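## Task

Go along the bench and close each valve whose lever or handwheel is blue, leaving valves of other colours untouched. A valve only counts as closed if it stays closed without the robot holding it. Release it and move the gripper away at the end.

## Robot and tools

ROBOT. A single six-joint arm with a two-finger gripper, mounted on a carriage that drives along a floor track (the device called rail). Joint order everywhere: waist, shoulder, elbow, forearm roll, wrist pitch, wrist roll. The fingers point along the gripper's +z axis and close along its y axis.

FRAME. The scene frame is fixed to the table: table top at z = 0, +z up. The track lies along y at x = 0, and y = 0 is where the rail reads position_m 0. The arm base sits at x = 0, y about equal to position_m, z = 0.03 m, facing +x. The table starts at x = 0.31 m. end_effector_position (metres) is the point between the closed finger pads; fingertips extend about 33 mm past it when closed and 9 mm when fully open, and closing pushes the tips roughly 24 mm further out, so leave that gap above surfaces. The reported hand position can be off, more so at long reach.

execute_actions. Argument actions: a list holding one action (an empty list just returns state and images). An action is an object that may contain rows, steps, until and rail.
- rows: up to 15 rows, each applied for one control step of 1/30 s. One row = 9 numbers in [-1, 1], in this order: 6 arm joint values, then gripper/position, gripper/force_limit, gripper/speed.
- The 6 joint values are offsets, not poses: each is a displacement from the joint angles reported at the start of the action (the last state reported in this scene), not from the previous row. Scale: 1.0 equals 1.398 rad for waist and shoulder, 2.097 rad for elbow, 2.622 rad for forearm roll, wrist pitch and wrist roll. Joint ranges: elbow -2.792 to 2.792 rad, all others -6.283 to 6.283 rad. A request more than 0.010 rad beyond a range end is refused; requests a little past the real end are clipped and reported as "joint sent to its limit".
- gripper/position is an absolute command: +1 fully open (140 mm), pads touch near -0.8, -1 closes until blocked. force_limit: -1 about 14 N, 0 about 60 N, +1 about 107 N. speed: -1 about 30 mm/s, 0 about 140, +1 about 250.
- steps: 1 to 450 control steps (default 15), at least one per row. After the last row the arm keeps heading to that row's target. Joint speed is capped: each step the target may lead the measured angle by at most 0.456 rad (waist, shoulder), 0.683 (elbow), 0.854 (wrist joints), and the gripper may not be asked to jump more than 70 mm; so split large moves over several calls and give them enough steps. Do not rely on the arm finishing a move after steps run out.
- until: stops the action early when all conditions hold, e.g. {"rail": {"position_status": ["!=", "moving"]}} or {"all": {"status": "ended"}} (no field reads moving) or {"any": {"status": "ended"}} (a motion running during the action has ended). Numbers need a comparison: "=", "!=", "<", "<=", ">", ">=".
- rail: {"position_m": value} is an absolute target on the track, -2 to 2 m; "speed_m_s" 0.01 to 1 m/s (starts at 1, persists); {"stop": true} halts it. Rows never move the carriage; while it drives, the arm rides along. Wait for arrival (within 1.4 mm) before aiming the gripper at a scene point or ending the scene. Any unknown name or out-of-range value makes the whole call refused.

RESULTS. A state line with end_effector_position, end_effector_quat_wxyz and velocities in the scene frame; Joint positions and Joint velocities listing rail (m) then the six joints (rad); gripper object_status (0 moving, 1 blocked while opening, 2 blocked while closing, i.e. holding something, 3 reached target or pads met) and position_measured in counts (3 open, 230 pads touching, not linear); rail position_m, position_status (moving, done, stopped, contact_stop, time_out, stopped_with_arm) and position_answer (taken, not_taken = resend). "joint command not followed" or "pose unreachable" means the controller's clearance check changed or blocked targets; after stopped_with_arm, send rows the arm can follow, then resend position_m. After contact_stop, let the carriage settle before reading it. Camera images follow: cam_bench_left, cam_bench_right, cam_high, cam_wrist, each 504x504; calibration (K, distortion, T_world_to_cam) is given per camera and may be slightly off.

zoom_image. Arguments camera (one of the four names) and region [x0, y0, x1, y1] in pixels of that camera's latest image, top-left origin, at most 504 by 504; returns a closer view. Use it to judge handle colours and valve positions.

finished_scene. Argument scene: the current scene's integer number. Ends it irreversibly after the last command has been held; the result reports success and gives the next task.

SAFETY. Grip by sending position -1 and confirm object_status 2. To squeeze harder while holding, raise force_limit and change position slightly (-1 to -0.98 or back). Contact torque at a joint's limit (waist, shoulder 309; elbow 145; wrist joints 40.9 N m) or any external force of 144 N stops the arm for 10 s and drops the rest of the call. Holding loads heats motors; MOTOR HOT warns before an over-temperature stop. The robot keeps its last command while you think. Avoid drops, slips, slams, hard hits and heavy pushing; turn valves gently, then open the fingers and back away so nothing stays held.

Each tool is called in YAML: its name, and indented under it one key for each argument.

## Session

execute_actions:
  actions: []

Scene clock: 0.00 s.
end_effector_position=(+0.4325, +1.4474, +0.1717) position_measured=3 object_status=3 end_effector_quat_wxyz=(+0.016, +0.975, +0.214, +0.065) end_effector_velocity=(+0.000, +0.000, +0.000) end_effector_angular_velocity=(+0.000, +0.000, +0.000)
Joint positions: [ 1.646 -0.549 -0.06   2.198  0.086  0.891  0.539]
Joint velocities: [0. 0. 0. 0. 0. 0. 0.]
rail: position_m=1.646 position_m_goal=1.646 speed_m_s=1.00 position_status=done position_answer=taken refusals=0
camera_calibration (this result's frames):
cam_wrist: T_world_to_cam=[[0.241636, -0.970159, 0.0200697, 1.30358], [-0.938125, -0.22827, 0.260411, 0.705096], [-0.248058, -0.0817525, -0.965289, 0.579816], [0, 0, 0, 1]] pos_world=[0.490305, 1.47303, 0.349913]

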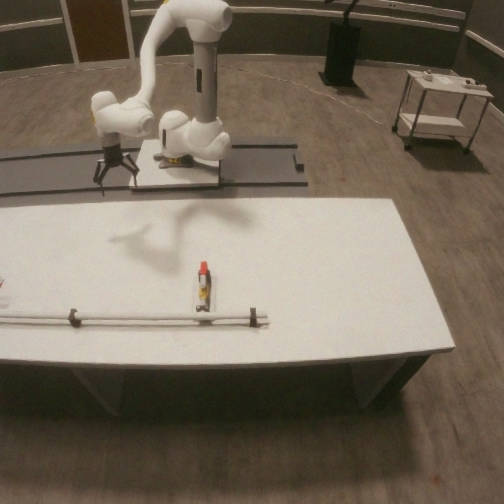

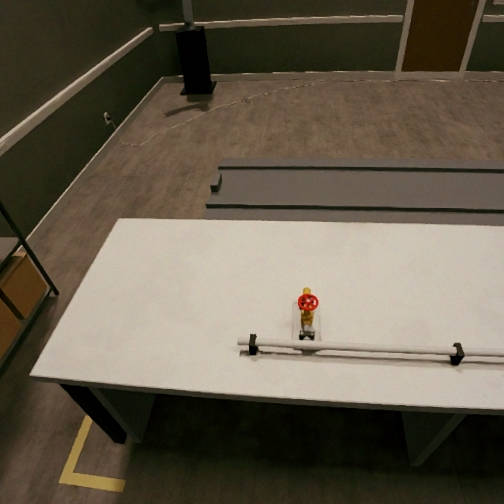

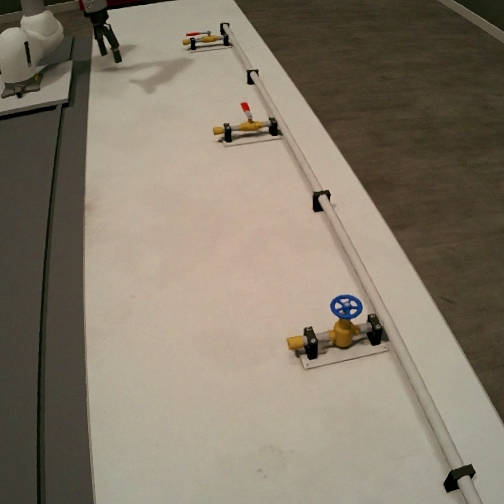

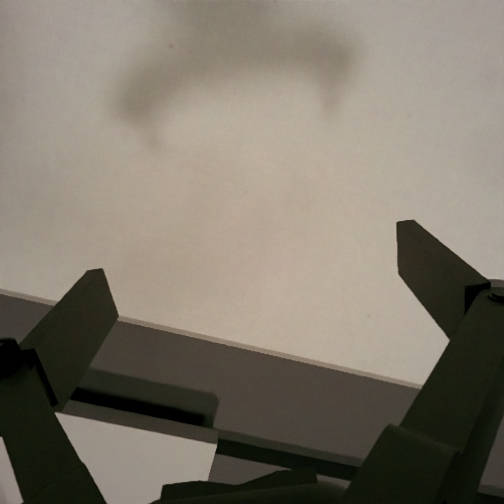

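zoom_image:
  camera: "cam_high"
  region: [270, 280, 410, 380]

Region (270, 280, 410, 380) of cam_high's 504x504 image, scaled by 3.600, with more detail than that image has; it fills the top 360 rows of this view, and the rest is white.

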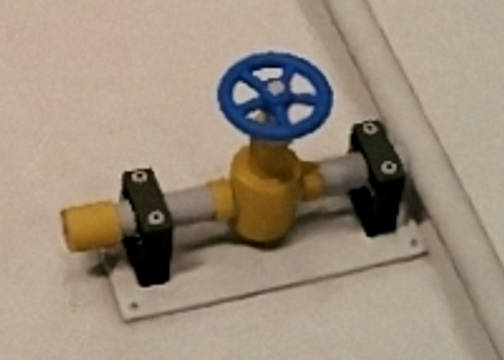

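execute_actions:
  actions:
    - {"rows": [[0.3927,0.4712,-0.4618,-0.0328,0.1611,-0.999,1,0,0]], "rail": {"position_m": -0.077, "speed_m_s": 1.0}, "steps": 120, "until": {"rail": {"position_status": ["!=", "moving"]}}}

Scene clock: 4.07 s.
end_effector_position=(+0.8902, -0.0434, +0.2201) position_measured=3 object_status=3 end_effector_quat_wxyz=(+0.000, -0.252, +0.968, -0.000) end_effector_velocity=(+0.000, -0.014, -0.000) end_effector_angular_velocity=(-0.000, +0.000, +0.002)
Joint positions: [-0.078 -0.     0.599  1.229 -0.     1.313 -2.08 ]
Joint velocities: [-0.016  0.002  0.    -0.    -0.     0.    -0.   ]
rail: position_m=-0.078 position_m_goal=-0.077 speed_m_s=1.00 position_status=done position_answer=taken refusals=0
camera_calibration (this result's frames):
cam_wrist: T_world_to_cam=[[-0.315526, 0.948796, -0.0151582, 0.332732], [0.875047, 0.297105, 0.382127, -0.836469], [0.367064, 0.107307, -0.923985, 0.0697659], [0, 0, 0, 1]] pos_world=[0.811327, -0.0746624, 0.389144]

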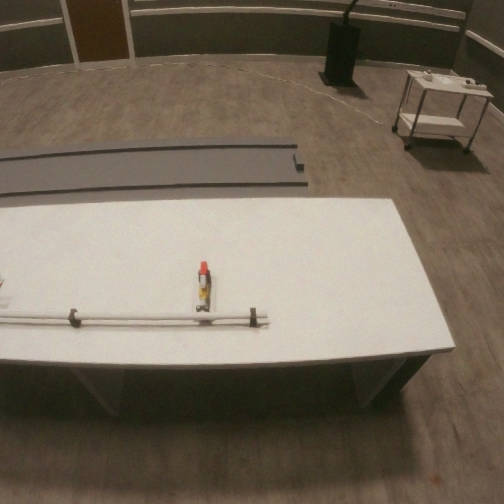

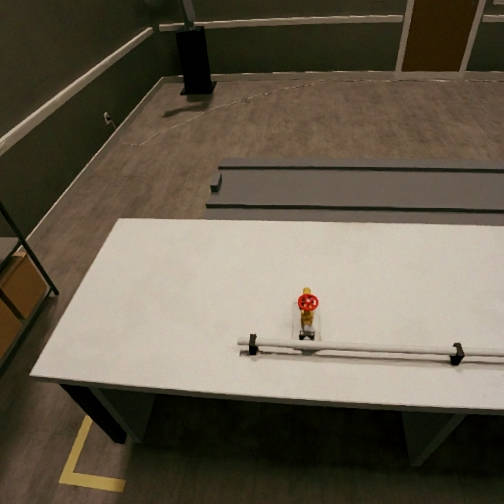

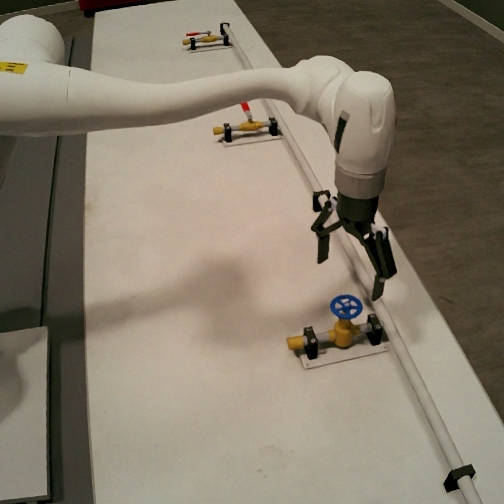

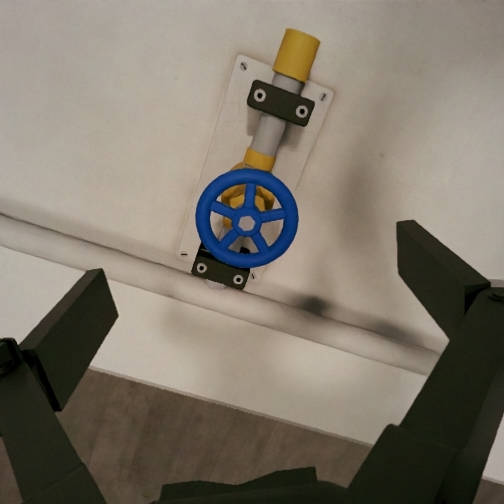

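execute_actions:
  actions: []

zoom_image:
  camera: "cam_wrist"
  region: [170, 140, 330, 300]

Scene clock: 6.17 s.
end_effector_position=(+0.8902, -0.0428, +0.2201) position_measured=3 object_status=3 end_effector_quat_wxyz=(+0.000, -0.252, +0.968, -0.000) end_effector_velocity=(+0.000, +0.000, -0.000) end_effector_angular_velocity=(-0.000, +0.000, +0.000)
Joint positions: [-0.077 -0.     0.599  1.229 -0.     1.313 -2.08 ]
Joint velocities: [ 0.  0.  0. -0. -0. -0. -0.]
rail: position_m=-0.077 position_m_goal=-0.077 speed_m_s=1.00 position_status=done position_answer=taken refusals=0
camera_calibration (this result's frames):
cam_wrist: T_world_to_cam=[[-0.315514, 0.948801, -0.0150993, 0.332172], [0.875053, 0.297071, 0.38214, -0.836646], [0.36706, 0.107358, -0.923981, 0.0697054], [0, 0, 0, 1]] pos_world=[0.811328, -0.0741054, 0.389138]

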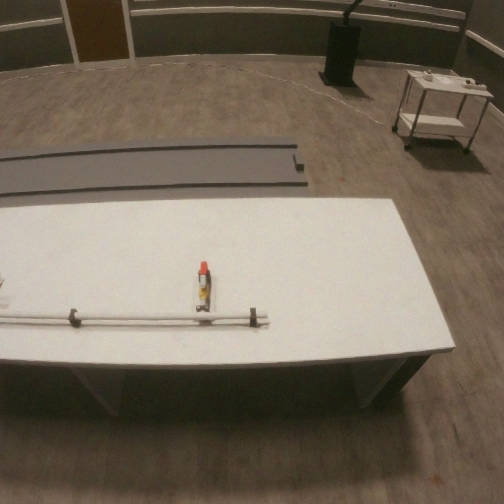

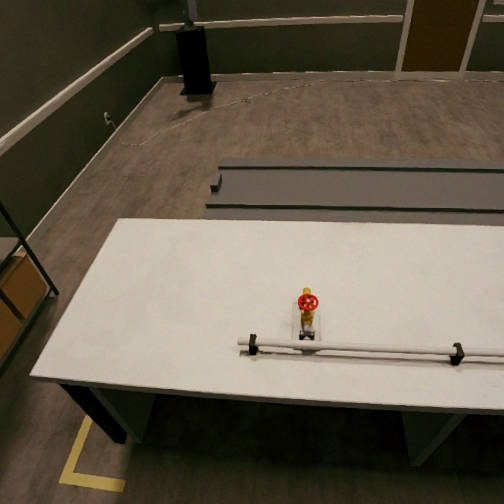

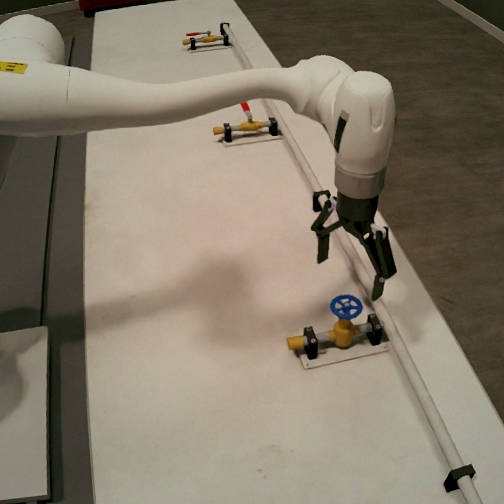

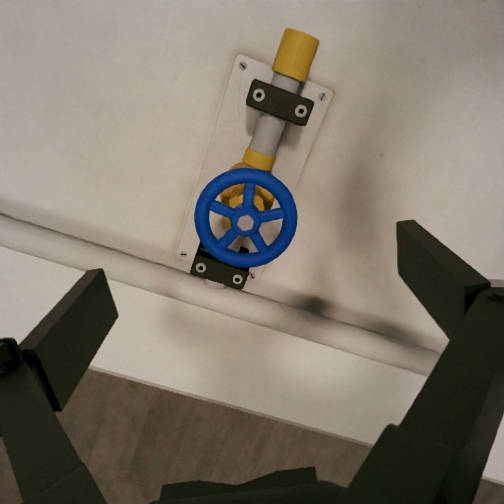

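Region (170, 140, 330, 300) of cam_wrist's 504x504 image, scaled by 3.150, with more detail than that image has.

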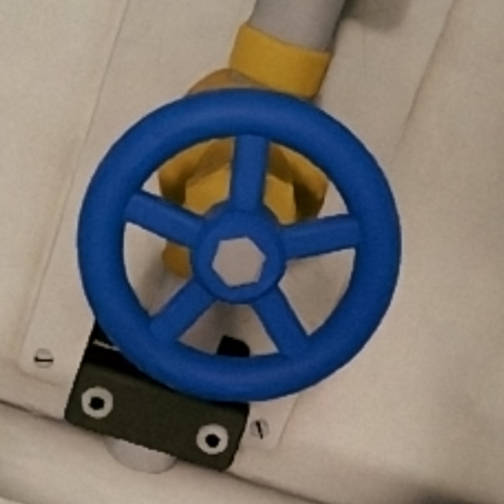

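execute_actions:
  actions:
    - {"rows": [[-0.0031,0.0361,0.04055,0,-0.0517,-0.999,0.4,-1,0]], "steps": 36}

zoom_image:
  camera: "cam_wrist"
  region: [160, 190, 340, 370]

Scene clock: 9.23 s.
end_effector_position=(+0.8916, -0.0467, +0.1301) position_measured=78 object_status=3 end_effector_quat_wxyz=(+0.000, +1.000, -0.010, +0.000) end_effector_velocity=(-0.000, -0.000, -0.000) end_effector_angular_velocity=(-0.000, +0.000, +0.016)
Joint positions: [-0.077 -0.005  0.649  1.314 -0.     1.178 -4.698]
Joint velocities: [ 0.    -0.     0.     0.    -0.    -0.    -0.016]
rail: position_m=-0.077 position_m_goal=-0.077 speed_m_s=1.00 position_status=done position_answer=taken refusals=0
camera_calibration (this result's frames):
cam_wrist: T_world_to_cam=[[-0.205728, -0.978496, -0.014909, 0.146996], [-0.905855, 0.184647, 0.381224, 0.780336], [-0.370273, 0.0919338, -0.924362, 0.643146], [0, 0, 0, 1]] pos_world=[0.975253, -0.0593785, 0.299209]

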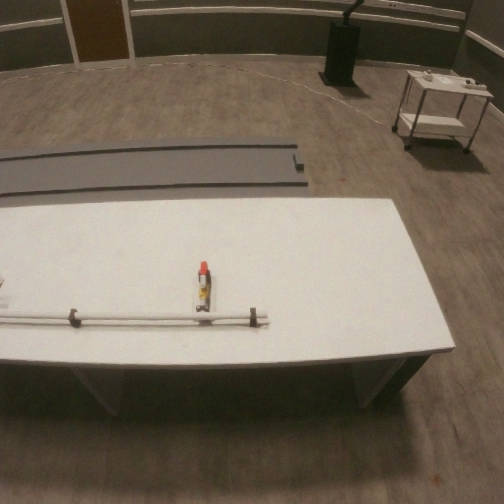

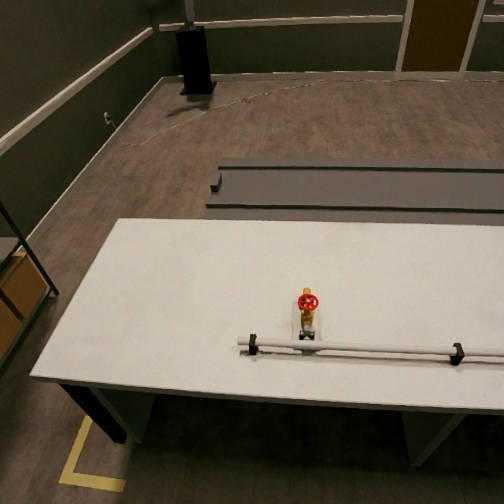

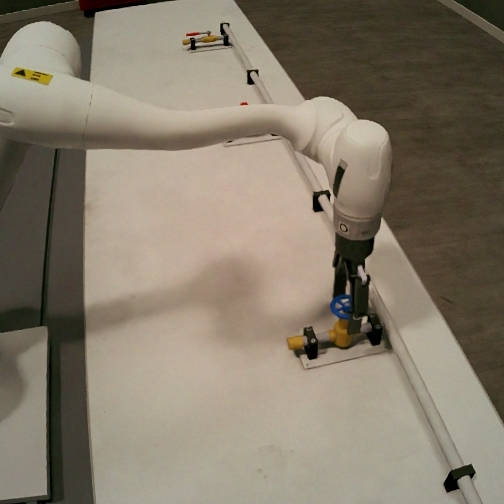

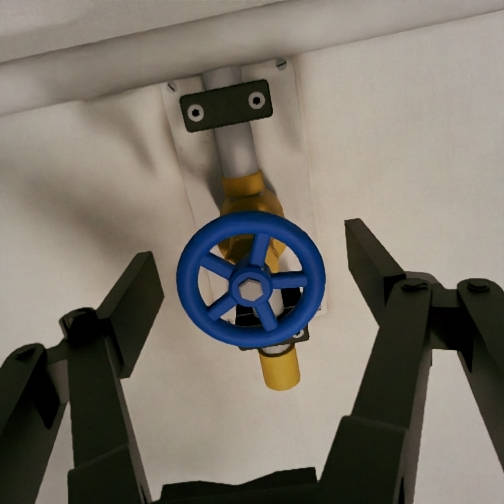

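Region (160, 190, 340, 370) of cam_wrist's 504x504 image, scaled by 2.800, with more detail than that image has.

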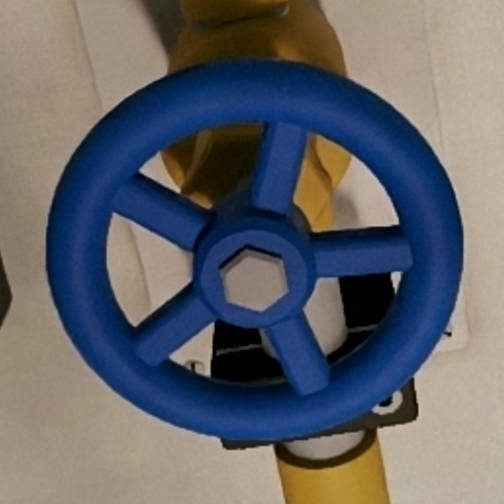

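execute_actions:
  actions:
    - {"rows": [[0,0,0,0,0,0,-1,-0.4,-0.4]], "steps": 14}

Scene clock: 10.33 s.
end_effector_position=(+0.8916, -0.0467, +0.1301) position_measured=129 object_status=0 end_effector_quat_wxyz=(+0.000, +1.000, -0.010, +0.000) end_effector_velocity=(-0.000, +0.000, -0.000) end_effector_angular_velocity=(+0.000, -0.000, -0.000)
Joint positions: [-0.077 -0.005  0.649  1.314 -0.     1.178 -4.698]
Joint velocities: [ 0. -0.  0.  0.  0. -0.  0.]
rail: position_m=-0.077 position_m_goal=-0.077 speed_m_s=1.00 position_status=done position_answer=taken refusals=0
camera_calibration (this result's frames):
cam_wrist: T_world_to_cam=[[-0.205709, -0.9785, -0.0148863, 0.146973], [-0.905856, 0.184637, 0.381226, 0.780339], [-0.370281, 0.0919065, -0.924362, 0.643146], [0, 0, 0, 1]] pos_world=[0.975253, -0.0593763, 0.299202]

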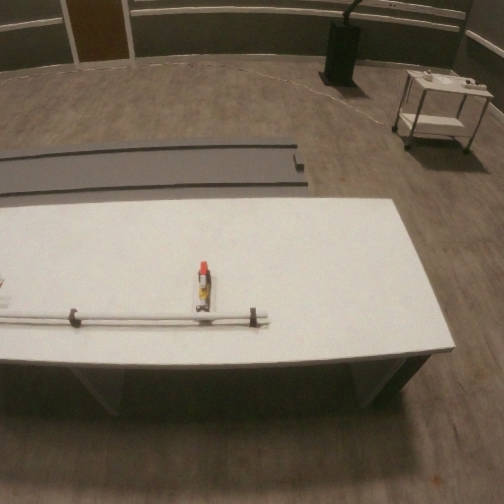

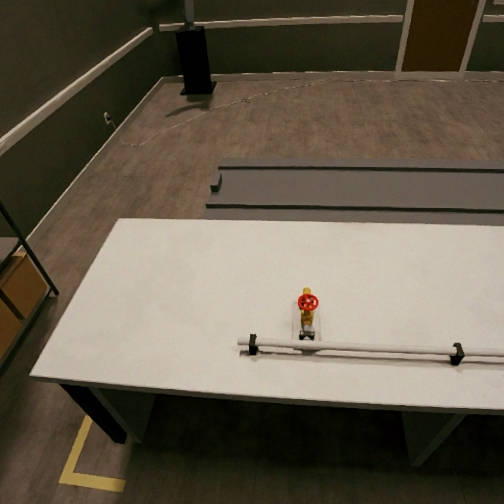

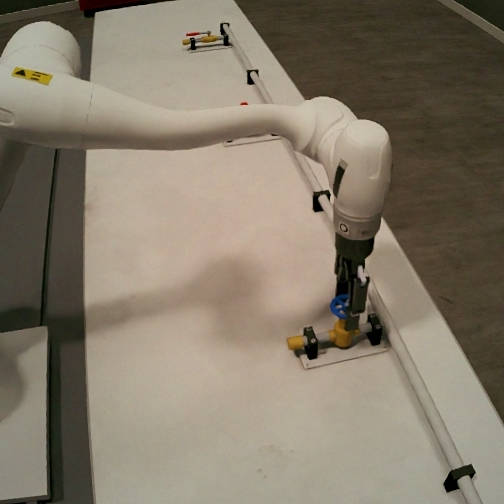

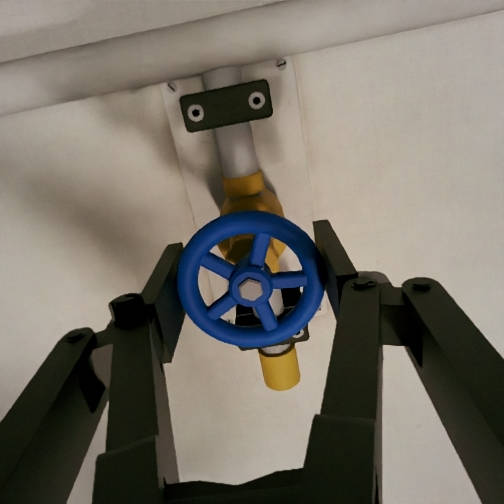

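execute_actions:
  actions:
    - {"rows": [[0,0,0,0,0,0,-0.98,1,-0.6],[0,0,0,0,0,0,-0.98,1,-0.6],[0,0,0,0,0,0,-0.98,1,-0.6],[0,0,0,0,0,0,-0.98,1,-0.6],[0,0,0,0,0,0,-0.98,1,-0.6],[0,0,0,0,0,0.015,-0.98,1,-0.6],[0,0,0,0,0,0.035,-0.98,1,-0.6],[0,0,0,0,0,0.06,-0.98,1,-0.6],[0,0,0,0,0,0.085,-0.98,1,-0.6],[0,0,0,0,0,0.11,-0.98,1,-0.6],[0,0,0,0,0,0.13,-0.98,1,-0.6]], "steps": 18}

zoom_image:
  camera: "cam_wrist"
  region: [160, 190, 340, 370]

Scene clock: 12.40 s.
end_effector_position=(+0.8916, -0.0467, +0.1301) position_measured=134 object_status=2 end_effector_quat_wxyz=(+0.000, +0.985, -0.173, +0.000) end_effector_velocity=(-0.000, -0.000, +0.000) end_effector_angular_velocity=(-0.000, -0.000, -0.187)
Joint positions: [-0.077 -0.005  0.649  1.314 -0.     1.178 -4.369]
Joint velocities: [ 0.    -0.     0.     0.    -0.    -0.     0.187]
rail: position_m=-0.077 position_m_goal=-0.077 speed_m_s=1.00 position_status=done position_answer=taken refusals=0
camera_calibration (this result's frames):
cam_wrist: T_world_to_cam=[[-0.510884, -0.859518, -0.0150426, 0.424603], [-0.797613, 0.467417, 0.381229, 0.697065], [-0.320642, 0.206762, -0.924358, 0.604276], [0, 0, 0, 1]] pos_world=[0.966668, -0.0858074, 0.299213]

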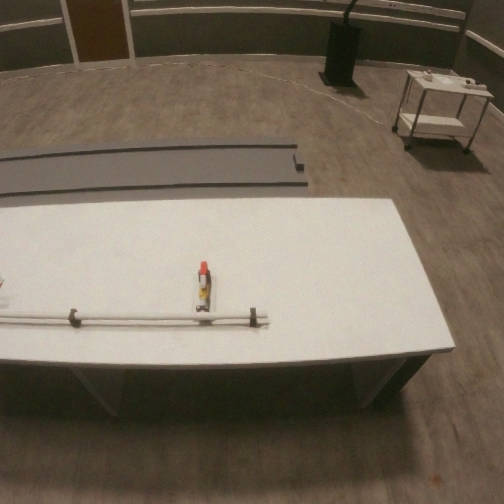

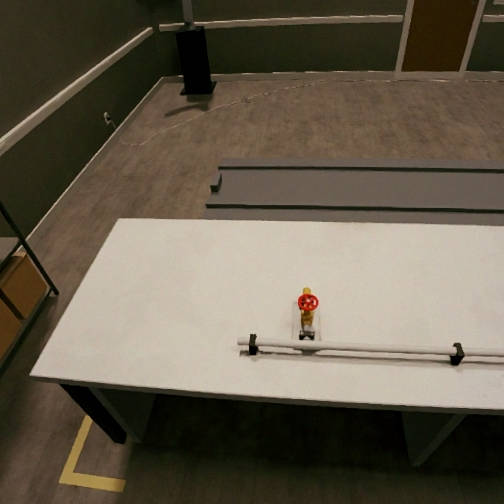

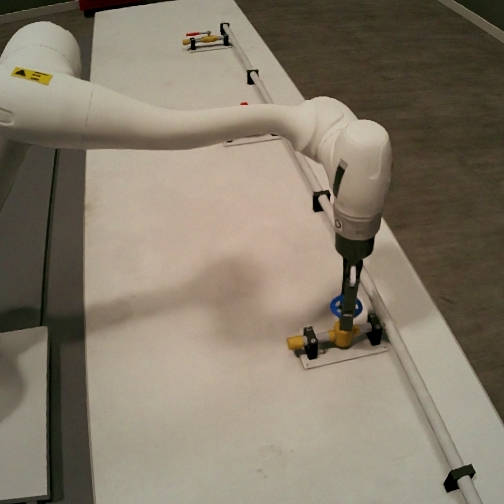

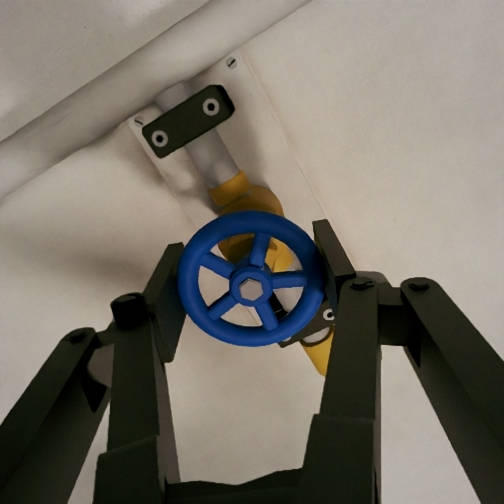

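Region (160, 190, 340, 370) of cam_wrist's 504x504 image, scaled by 2.800, with more detail than that image has.

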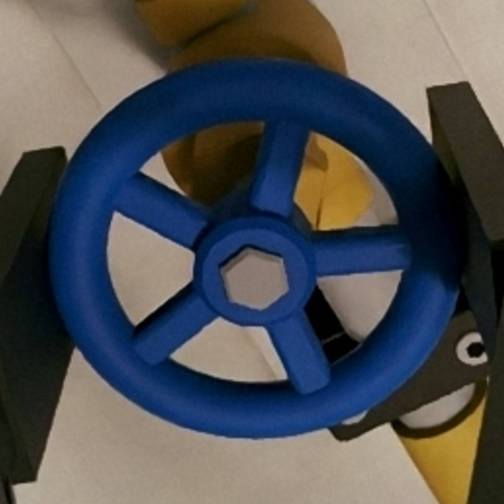

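execute_actions:
  actions:
    - {"rows": [[0,0,0,0,0,0.05,-0.98,1,-0.6],[0,0,0,0,0,0.12,-0.98,1,-0.6],[0,0,0,0,0,0.2,-0.98,1,-0.6],[0,0,0,0,0,0.732,-0.98,1,-0.6]], "steps": 29}

zoom_image:
  camera: "cam_wrist"
  region: [160, 190, 340, 370]

Scene clock: 13.93 s.
end_effector_position=(+0.8916, -0.0465, +0.1301) position_measured=134 object_status=2 end_effector_quat_wxyz=(+0.000, -0.424, +0.906, -0.000) end_effector_velocity=(+0.000, -0.000, +0.000) end_effector_angular_velocity=(+0.000, -0.000, -0.020)
Joint positions: [-0.077 -0.004  0.649  1.314  0.     1.178 -2.451]
Joint velocities: [ 0.   -0.    0.   -0.   -0.   -0.    0.02]
rail: position_m=-0.077 position_m_goal=-0.077 speed_m_s=1.00 position_status=done position_answer=taken refusals=0
camera_calibration (this result's frames):
cam_wrist: T_world_to_cam=[[-0.63483, 0.772505, -0.0150663, 0.611224], [0.710254, 0.591128, 0.38224, -0.641796], [0.304188, 0.231956, -0.92394, 0.0482558], [0, 0, 0, 1]] pos_world=[0.829183, -0.103983, 0.299114]

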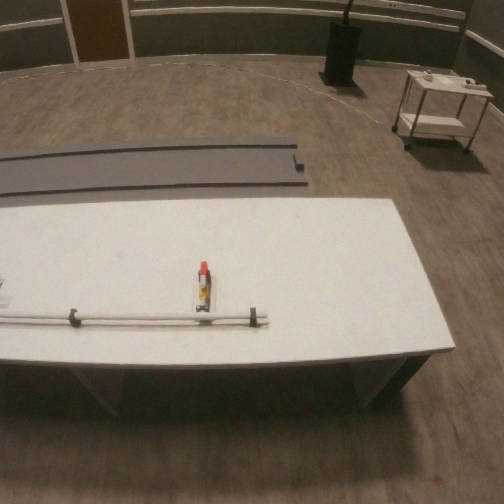

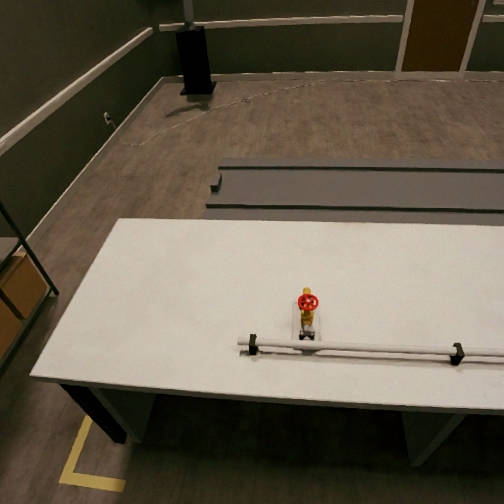

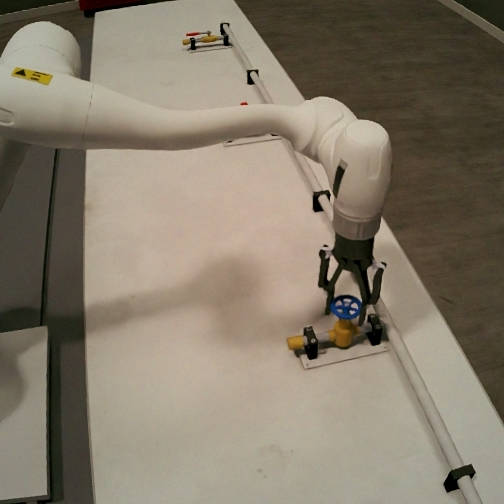

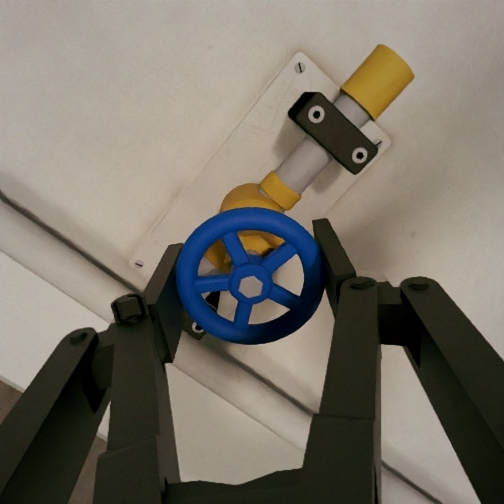

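Region (160, 190, 340, 370) of cam_wrist's 504x504 image, scaled by 2.800, with more detail than that image has.

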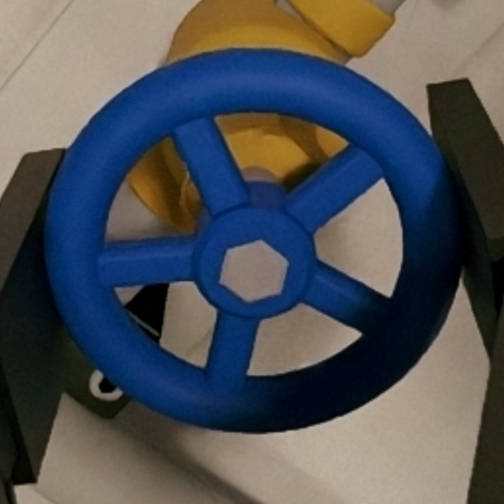

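execute_actions:
  actions:
    - {"rows": [[0,0,0,0,0,0.005,-0.98,1,-0.6],[0,0,0,0,0,0.01,-0.98,1,-0.6],[0,0,0,0,0,0.015,-0.98,1,-0.6],[0,0,0,0,0,0.02,-0.98,1,-0.6],[0,0,0,0,0,0.025,-0.98,1,-0.6],[0,0,0,0,0,0.03,-0.98,1,-0.6],[0,0,0,0,0,0.035,-0.98,1,-0.6],[0,0,0,0,0,0.04,-0.98,1,-0.6],[0,0,0,0,0,0.045,-0.98,1,-0.6]], "steps": 16}

zoom_image:
  camera: "cam_wrist"
  region: [160, 190, 340, 370]

Scene clock: 16.00 s.
end_effector_position=(+0.8916, -0.0465, +0.1302) position_measured=134 object_status=2 end_effector_quat_wxyz=(+0.000, -0.371, +0.929, -0.000) end_effector_velocity=(+0.000, +0.000, +0.000) end_effector_angular_velocity=(+0.001, +0.000, -0.029)
Joint positions: [-0.077 -0.004  0.649  1.314  0.     1.178 -2.336]
Joint velocities: [ 0.     0.     0.    -0.     0.001  0.     0.029]
rail: position_m=-0.077 position_m_goal=-0.077 speed_m_s=1.00 position_status=done position_answer=taken refusals=0
camera_calibration (this result's frames):
cam_wrist: T_world_to_cam=[[-0.541543, 0.840537, -0.0150845, 0.53122], [0.773643, 0.505305, 0.382287, -0.702368], [0.328949, 0.195355, -0.92392, 0.0244884], [0, 0, 0, 1]] pos_world=[0.823005, -0.096384, 0.299145]

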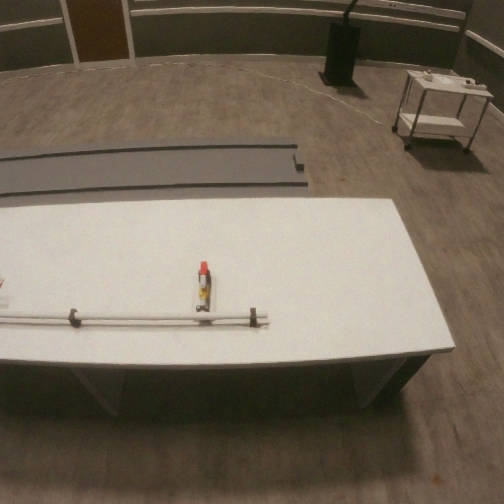

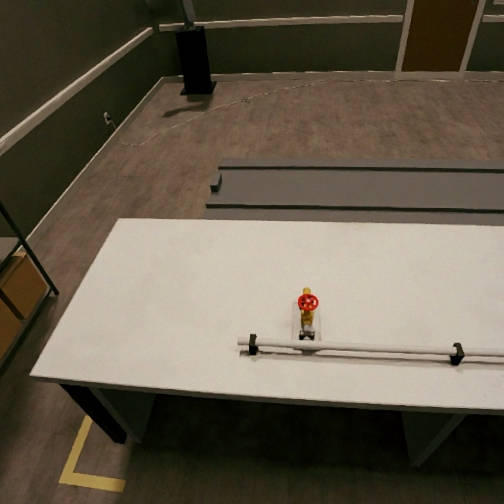

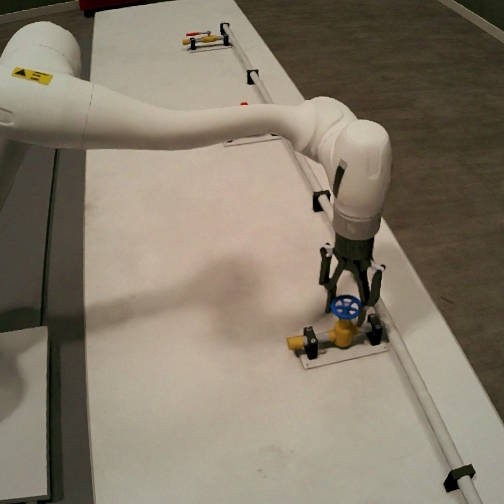

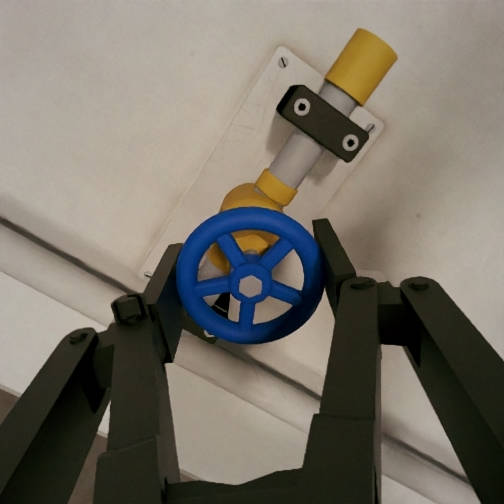

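Region (160, 190, 340, 370) of cam_wrist's 504x504 image, scaled by 2.800, with more detail than that image has.

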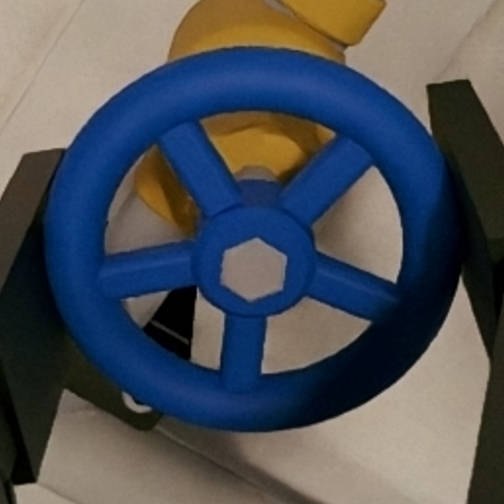

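execute_actions:
  actions:
    - {"rows": [[0,0,0,0,0,0,1,0,0.5],[0,0,0,0,0,0,1,0,0.5],[0,0,0,0,0,0,1,0,0.5],[0,0,0,0,0,0,1,0,0.5],[0.0031,-0.0361,-0.04055,0,0.0517,0,1,0,0.5]], "steps": 20}

execute_actions:
  actions:
    - {"rail": {"position_m": -0.91, "speed_m_s": 1.0}, "steps": 90, "until": {"rail": {"position_status": ["!=", "moving"]}}}

Scene clock: 18.83 s.
end_effector_position=(+0.8902, -0.0427, +0.2197) position_measured=3 object_status=3 end_effector_quat_wxyz=(+0.000, -0.373, +0.928, -0.000) end_effector_velocity=(-0.000, +0.000, +0.005) end_effector_angular_velocity=(+0.000, -0.001, +0.000)
Joint positions: [-0.077 -0.     0.599  1.229  0.     1.313 -2.336]
Joint velocities: [ 0.     0.    -0.003 -0.004  0.     0.006 -0.   ]
rail: position_m=-0.077 position_m_goal=-0.077 speed_m_s=1.00 position_status=done position_answer=taken refusals=0
camera_calibration (this result's frames):
cam_wrist: T_world_to_cam=[[-0.545195, 0.838174, -0.015052, 0.531746], [0.771494, 0.508685, 0.382146, -0.735386], [0.327962, 0.196732, -0.923979, 0.107909], [0, 0, 0, 1]] pos_world=[0.821862, -0.0928452, 0.388735]

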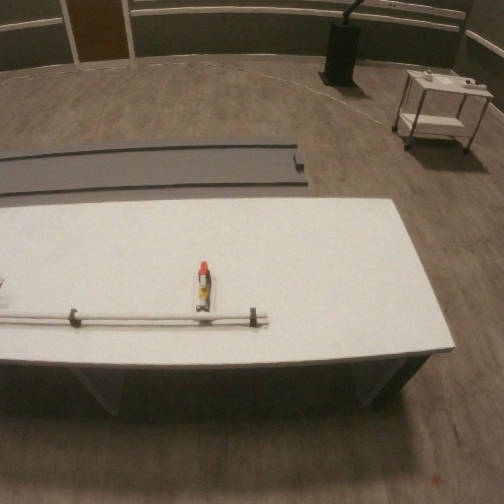

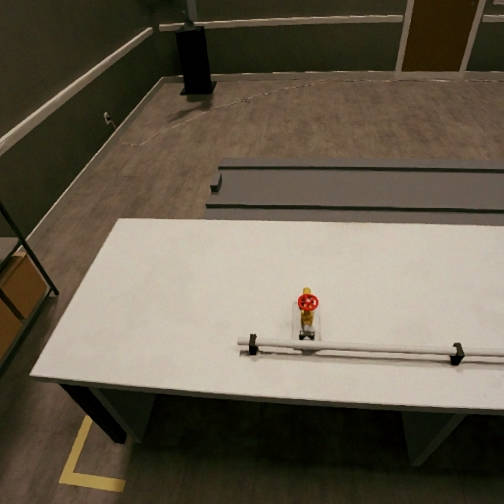

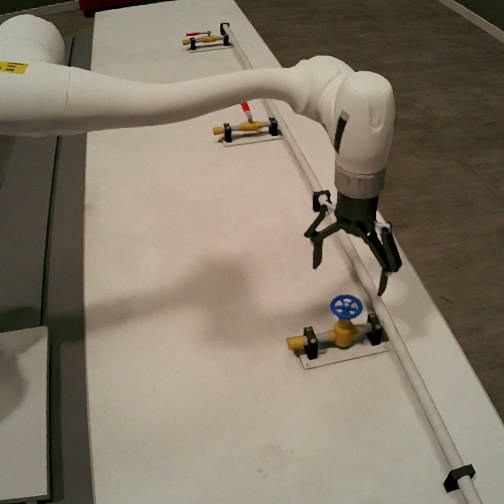

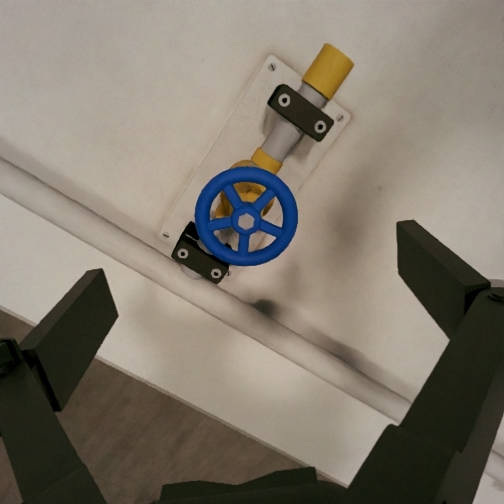

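Scene clock: 20.17 s.
end_effector_position=(+0.8902, -0.8763, +0.2202) position_measured=3 object_status=3 end_effector_quat_wxyz=(+0.000, -0.373, +0.928, -0.000) end_effector_velocity=(-0.000, -0.029, +0.000) end_effector_angular_velocity=(-0.000, -0.000, +0.000)
Joint positions: [-0.911 -0.     0.599  1.229  0.     1.313 -2.336]
Joint velocities: [-0.029  0.    -0.    -0.    -0.    -0.    -0.   ]
rail: position_m=-0.911 position_m_goal=-0.910 speed_m_s=1.00 position_status=done position_answer=taken refusals=0
camera_calibration (this result's frames):
cam_wrist: T_world_to_cam=[[-0.545198, 0.838172, -0.015076, 1.23047], [0.771439, 0.508666, 0.382284, -0.311495], [0.328089, 0.19679, -0.923922, 0.272253], [0, 0, 0, 1]] pos_world=[0.821826, -0.926477, 0.389171]

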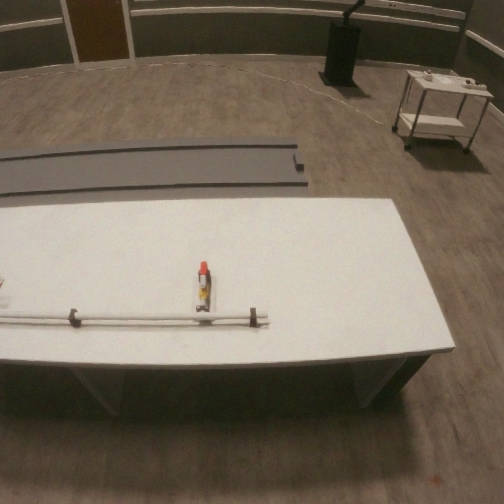

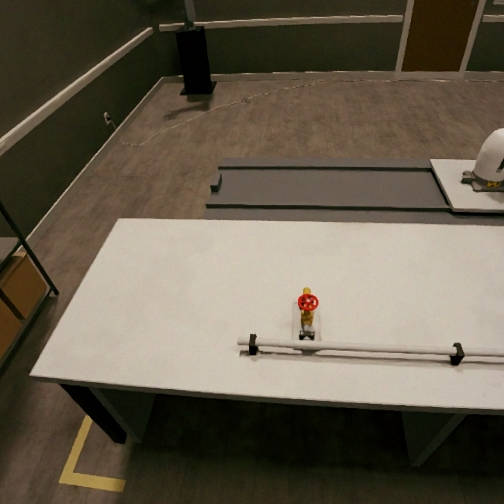

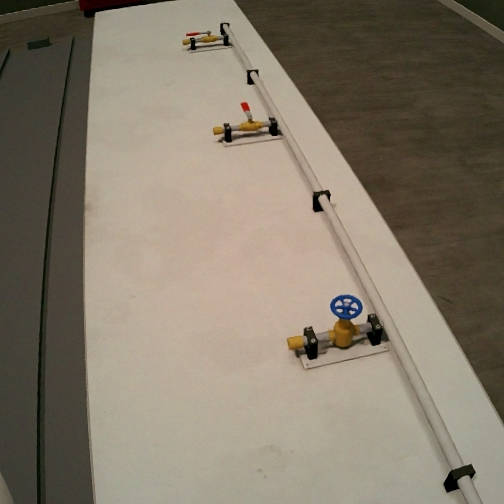

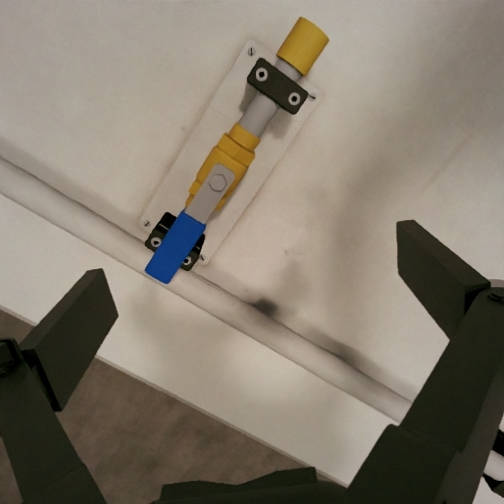

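execute_actions:
  actions: []

zoom_image:
  camera: "cam_wrist"
  region: [100, 10, 380, 290]

Scene clock: 20.50 s.
end_effector_position=(+0.8902, -0.8757, +0.2202) position_measured=3 object_status=3 end_effector_quat_wxyz=(+0.000, -0.373, +0.928, -0.000) end_effector_velocity=(+0.000, -0.000, +0.000) end_effector_angular_velocity=(-0.000, -0.000, -0.000)
Joint positions: [-0.91  -0.     0.599  1.229  0.     1.313 -2.336]
Joint velocities: [ 0. -0. -0. -0. -0.  0. -0.]
rail: position_m=-0.910 position_m_goal=-0.910 speed_m_s=1.00 position_status=done position_answer=taken refusals=0
camera_calibration (this result's frames):
cam_wrist: T_world_to_cam=[[-0.545222, 0.838156, -0.0150761, 1.22999], [0.771424, 0.508689, 0.382284, -0.311761], [0.328083, 0.1968, -0.923922, 0.272151], [0, 0, 0, 1]] pos_world=[0.821827, -0.925889, 0.389171]

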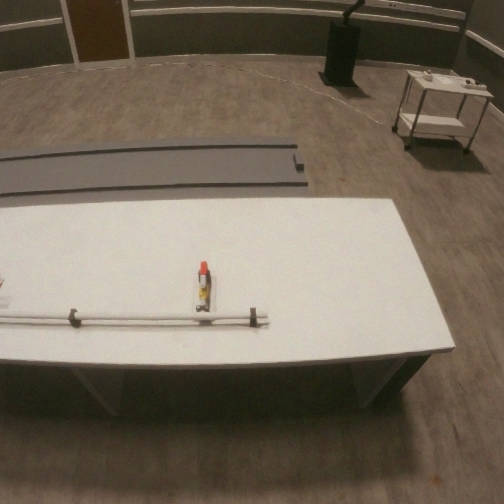

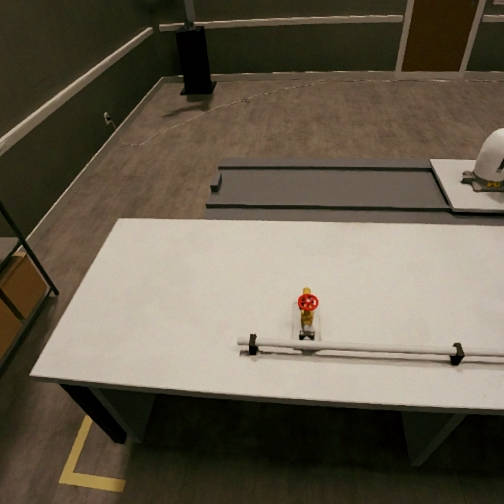

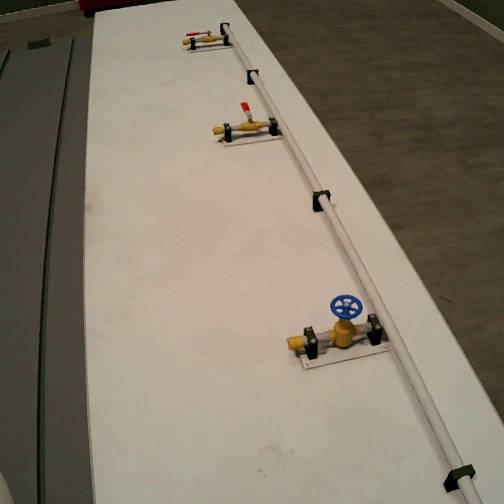

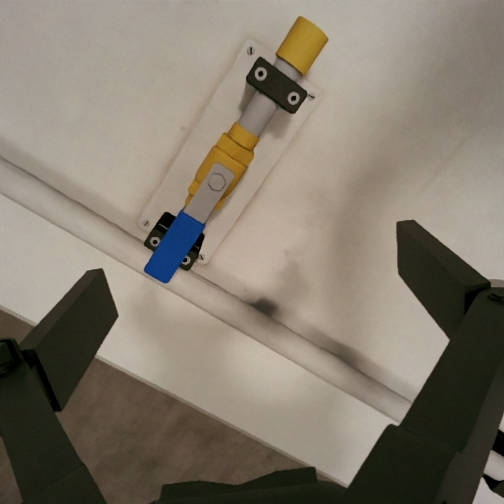

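Region (100, 10, 380, 290) of cam_wrist's 504x504 image, scaled by 1.800, with more detail than that image has.

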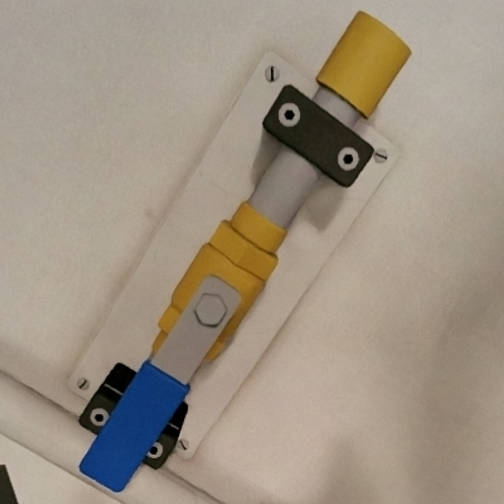

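execute_actions:
  actions:
    - {"rows": [[0,0.0403,0.045,0,-0.0575,-0.5137,1,0,0]], "rail": {"position_m": -0.9406, "speed_m_s": 0.3}, "steps": 26}

Scene clock: 23.57 s.
end_effector_position=(+0.8911, -0.9063, +0.1202) position_measured=3 object_status=3 end_effector_quat_wxyz=(-0.000, +0.870, -0.493, +0.000) end_effector_velocity=(-0.000, -0.000, -0.001) end_effector_angular_velocity=(-0.000, +0.000, +0.008)
Joint positions: [-0.941 -0.     0.655  1.323  0.     1.163 -3.682]
Joint velocities: [ 0.    -0.     0.     0.    -0.    -0.    -0.008]
rail: position_m=-0.941 position_m_goal=-0.941 speed_m_s=0.30 position_status=done position_answer=taken refusals=0
camera_calibration (this result's frames):
cam_wrist: T_world_to_cam=[[-0.938597, -0.344665, -0.0155799, 0.5332], [-0.324193, 0.865596, 0.381632, 1.04118], [-0.118049, 0.36325, -0.924183, 0.733925], [0, 0, 0, 1]] pos_world=[0.924641, -0.98406, 0.289242]

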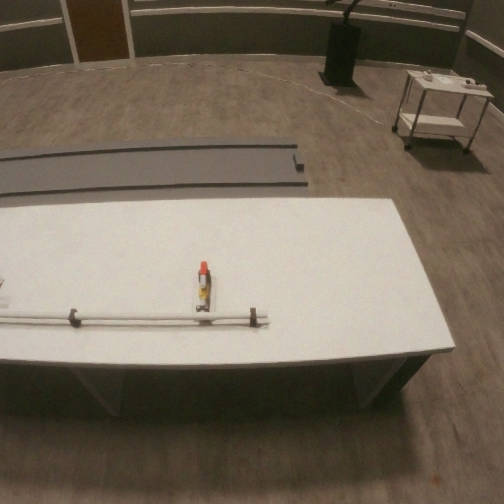

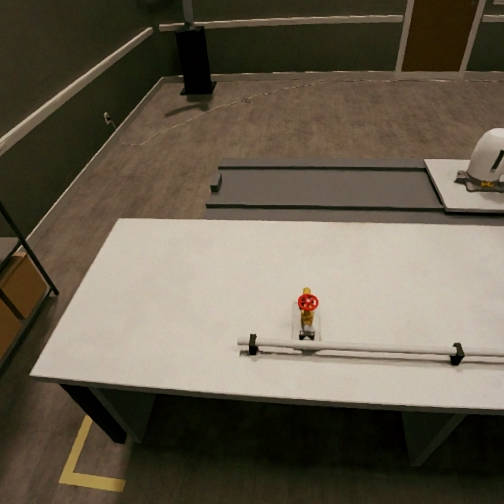

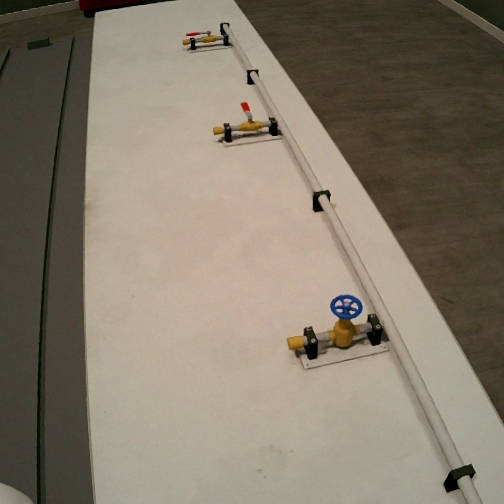

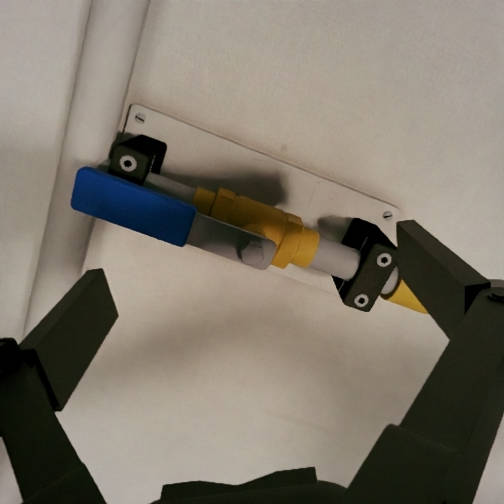

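zoom_image:
  camera: "cam_wrist"
  region: [60, 100, 420, 340]

Region (60, 100, 420, 340) of cam_wrist's 504x504 image, scaled by 1.400, with more detail than that image has.

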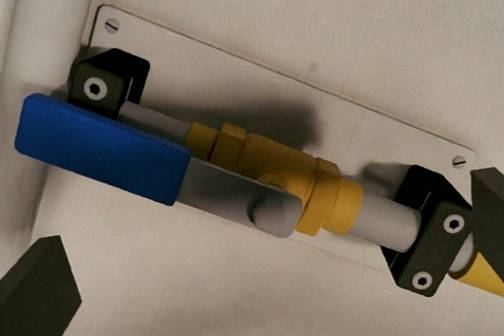

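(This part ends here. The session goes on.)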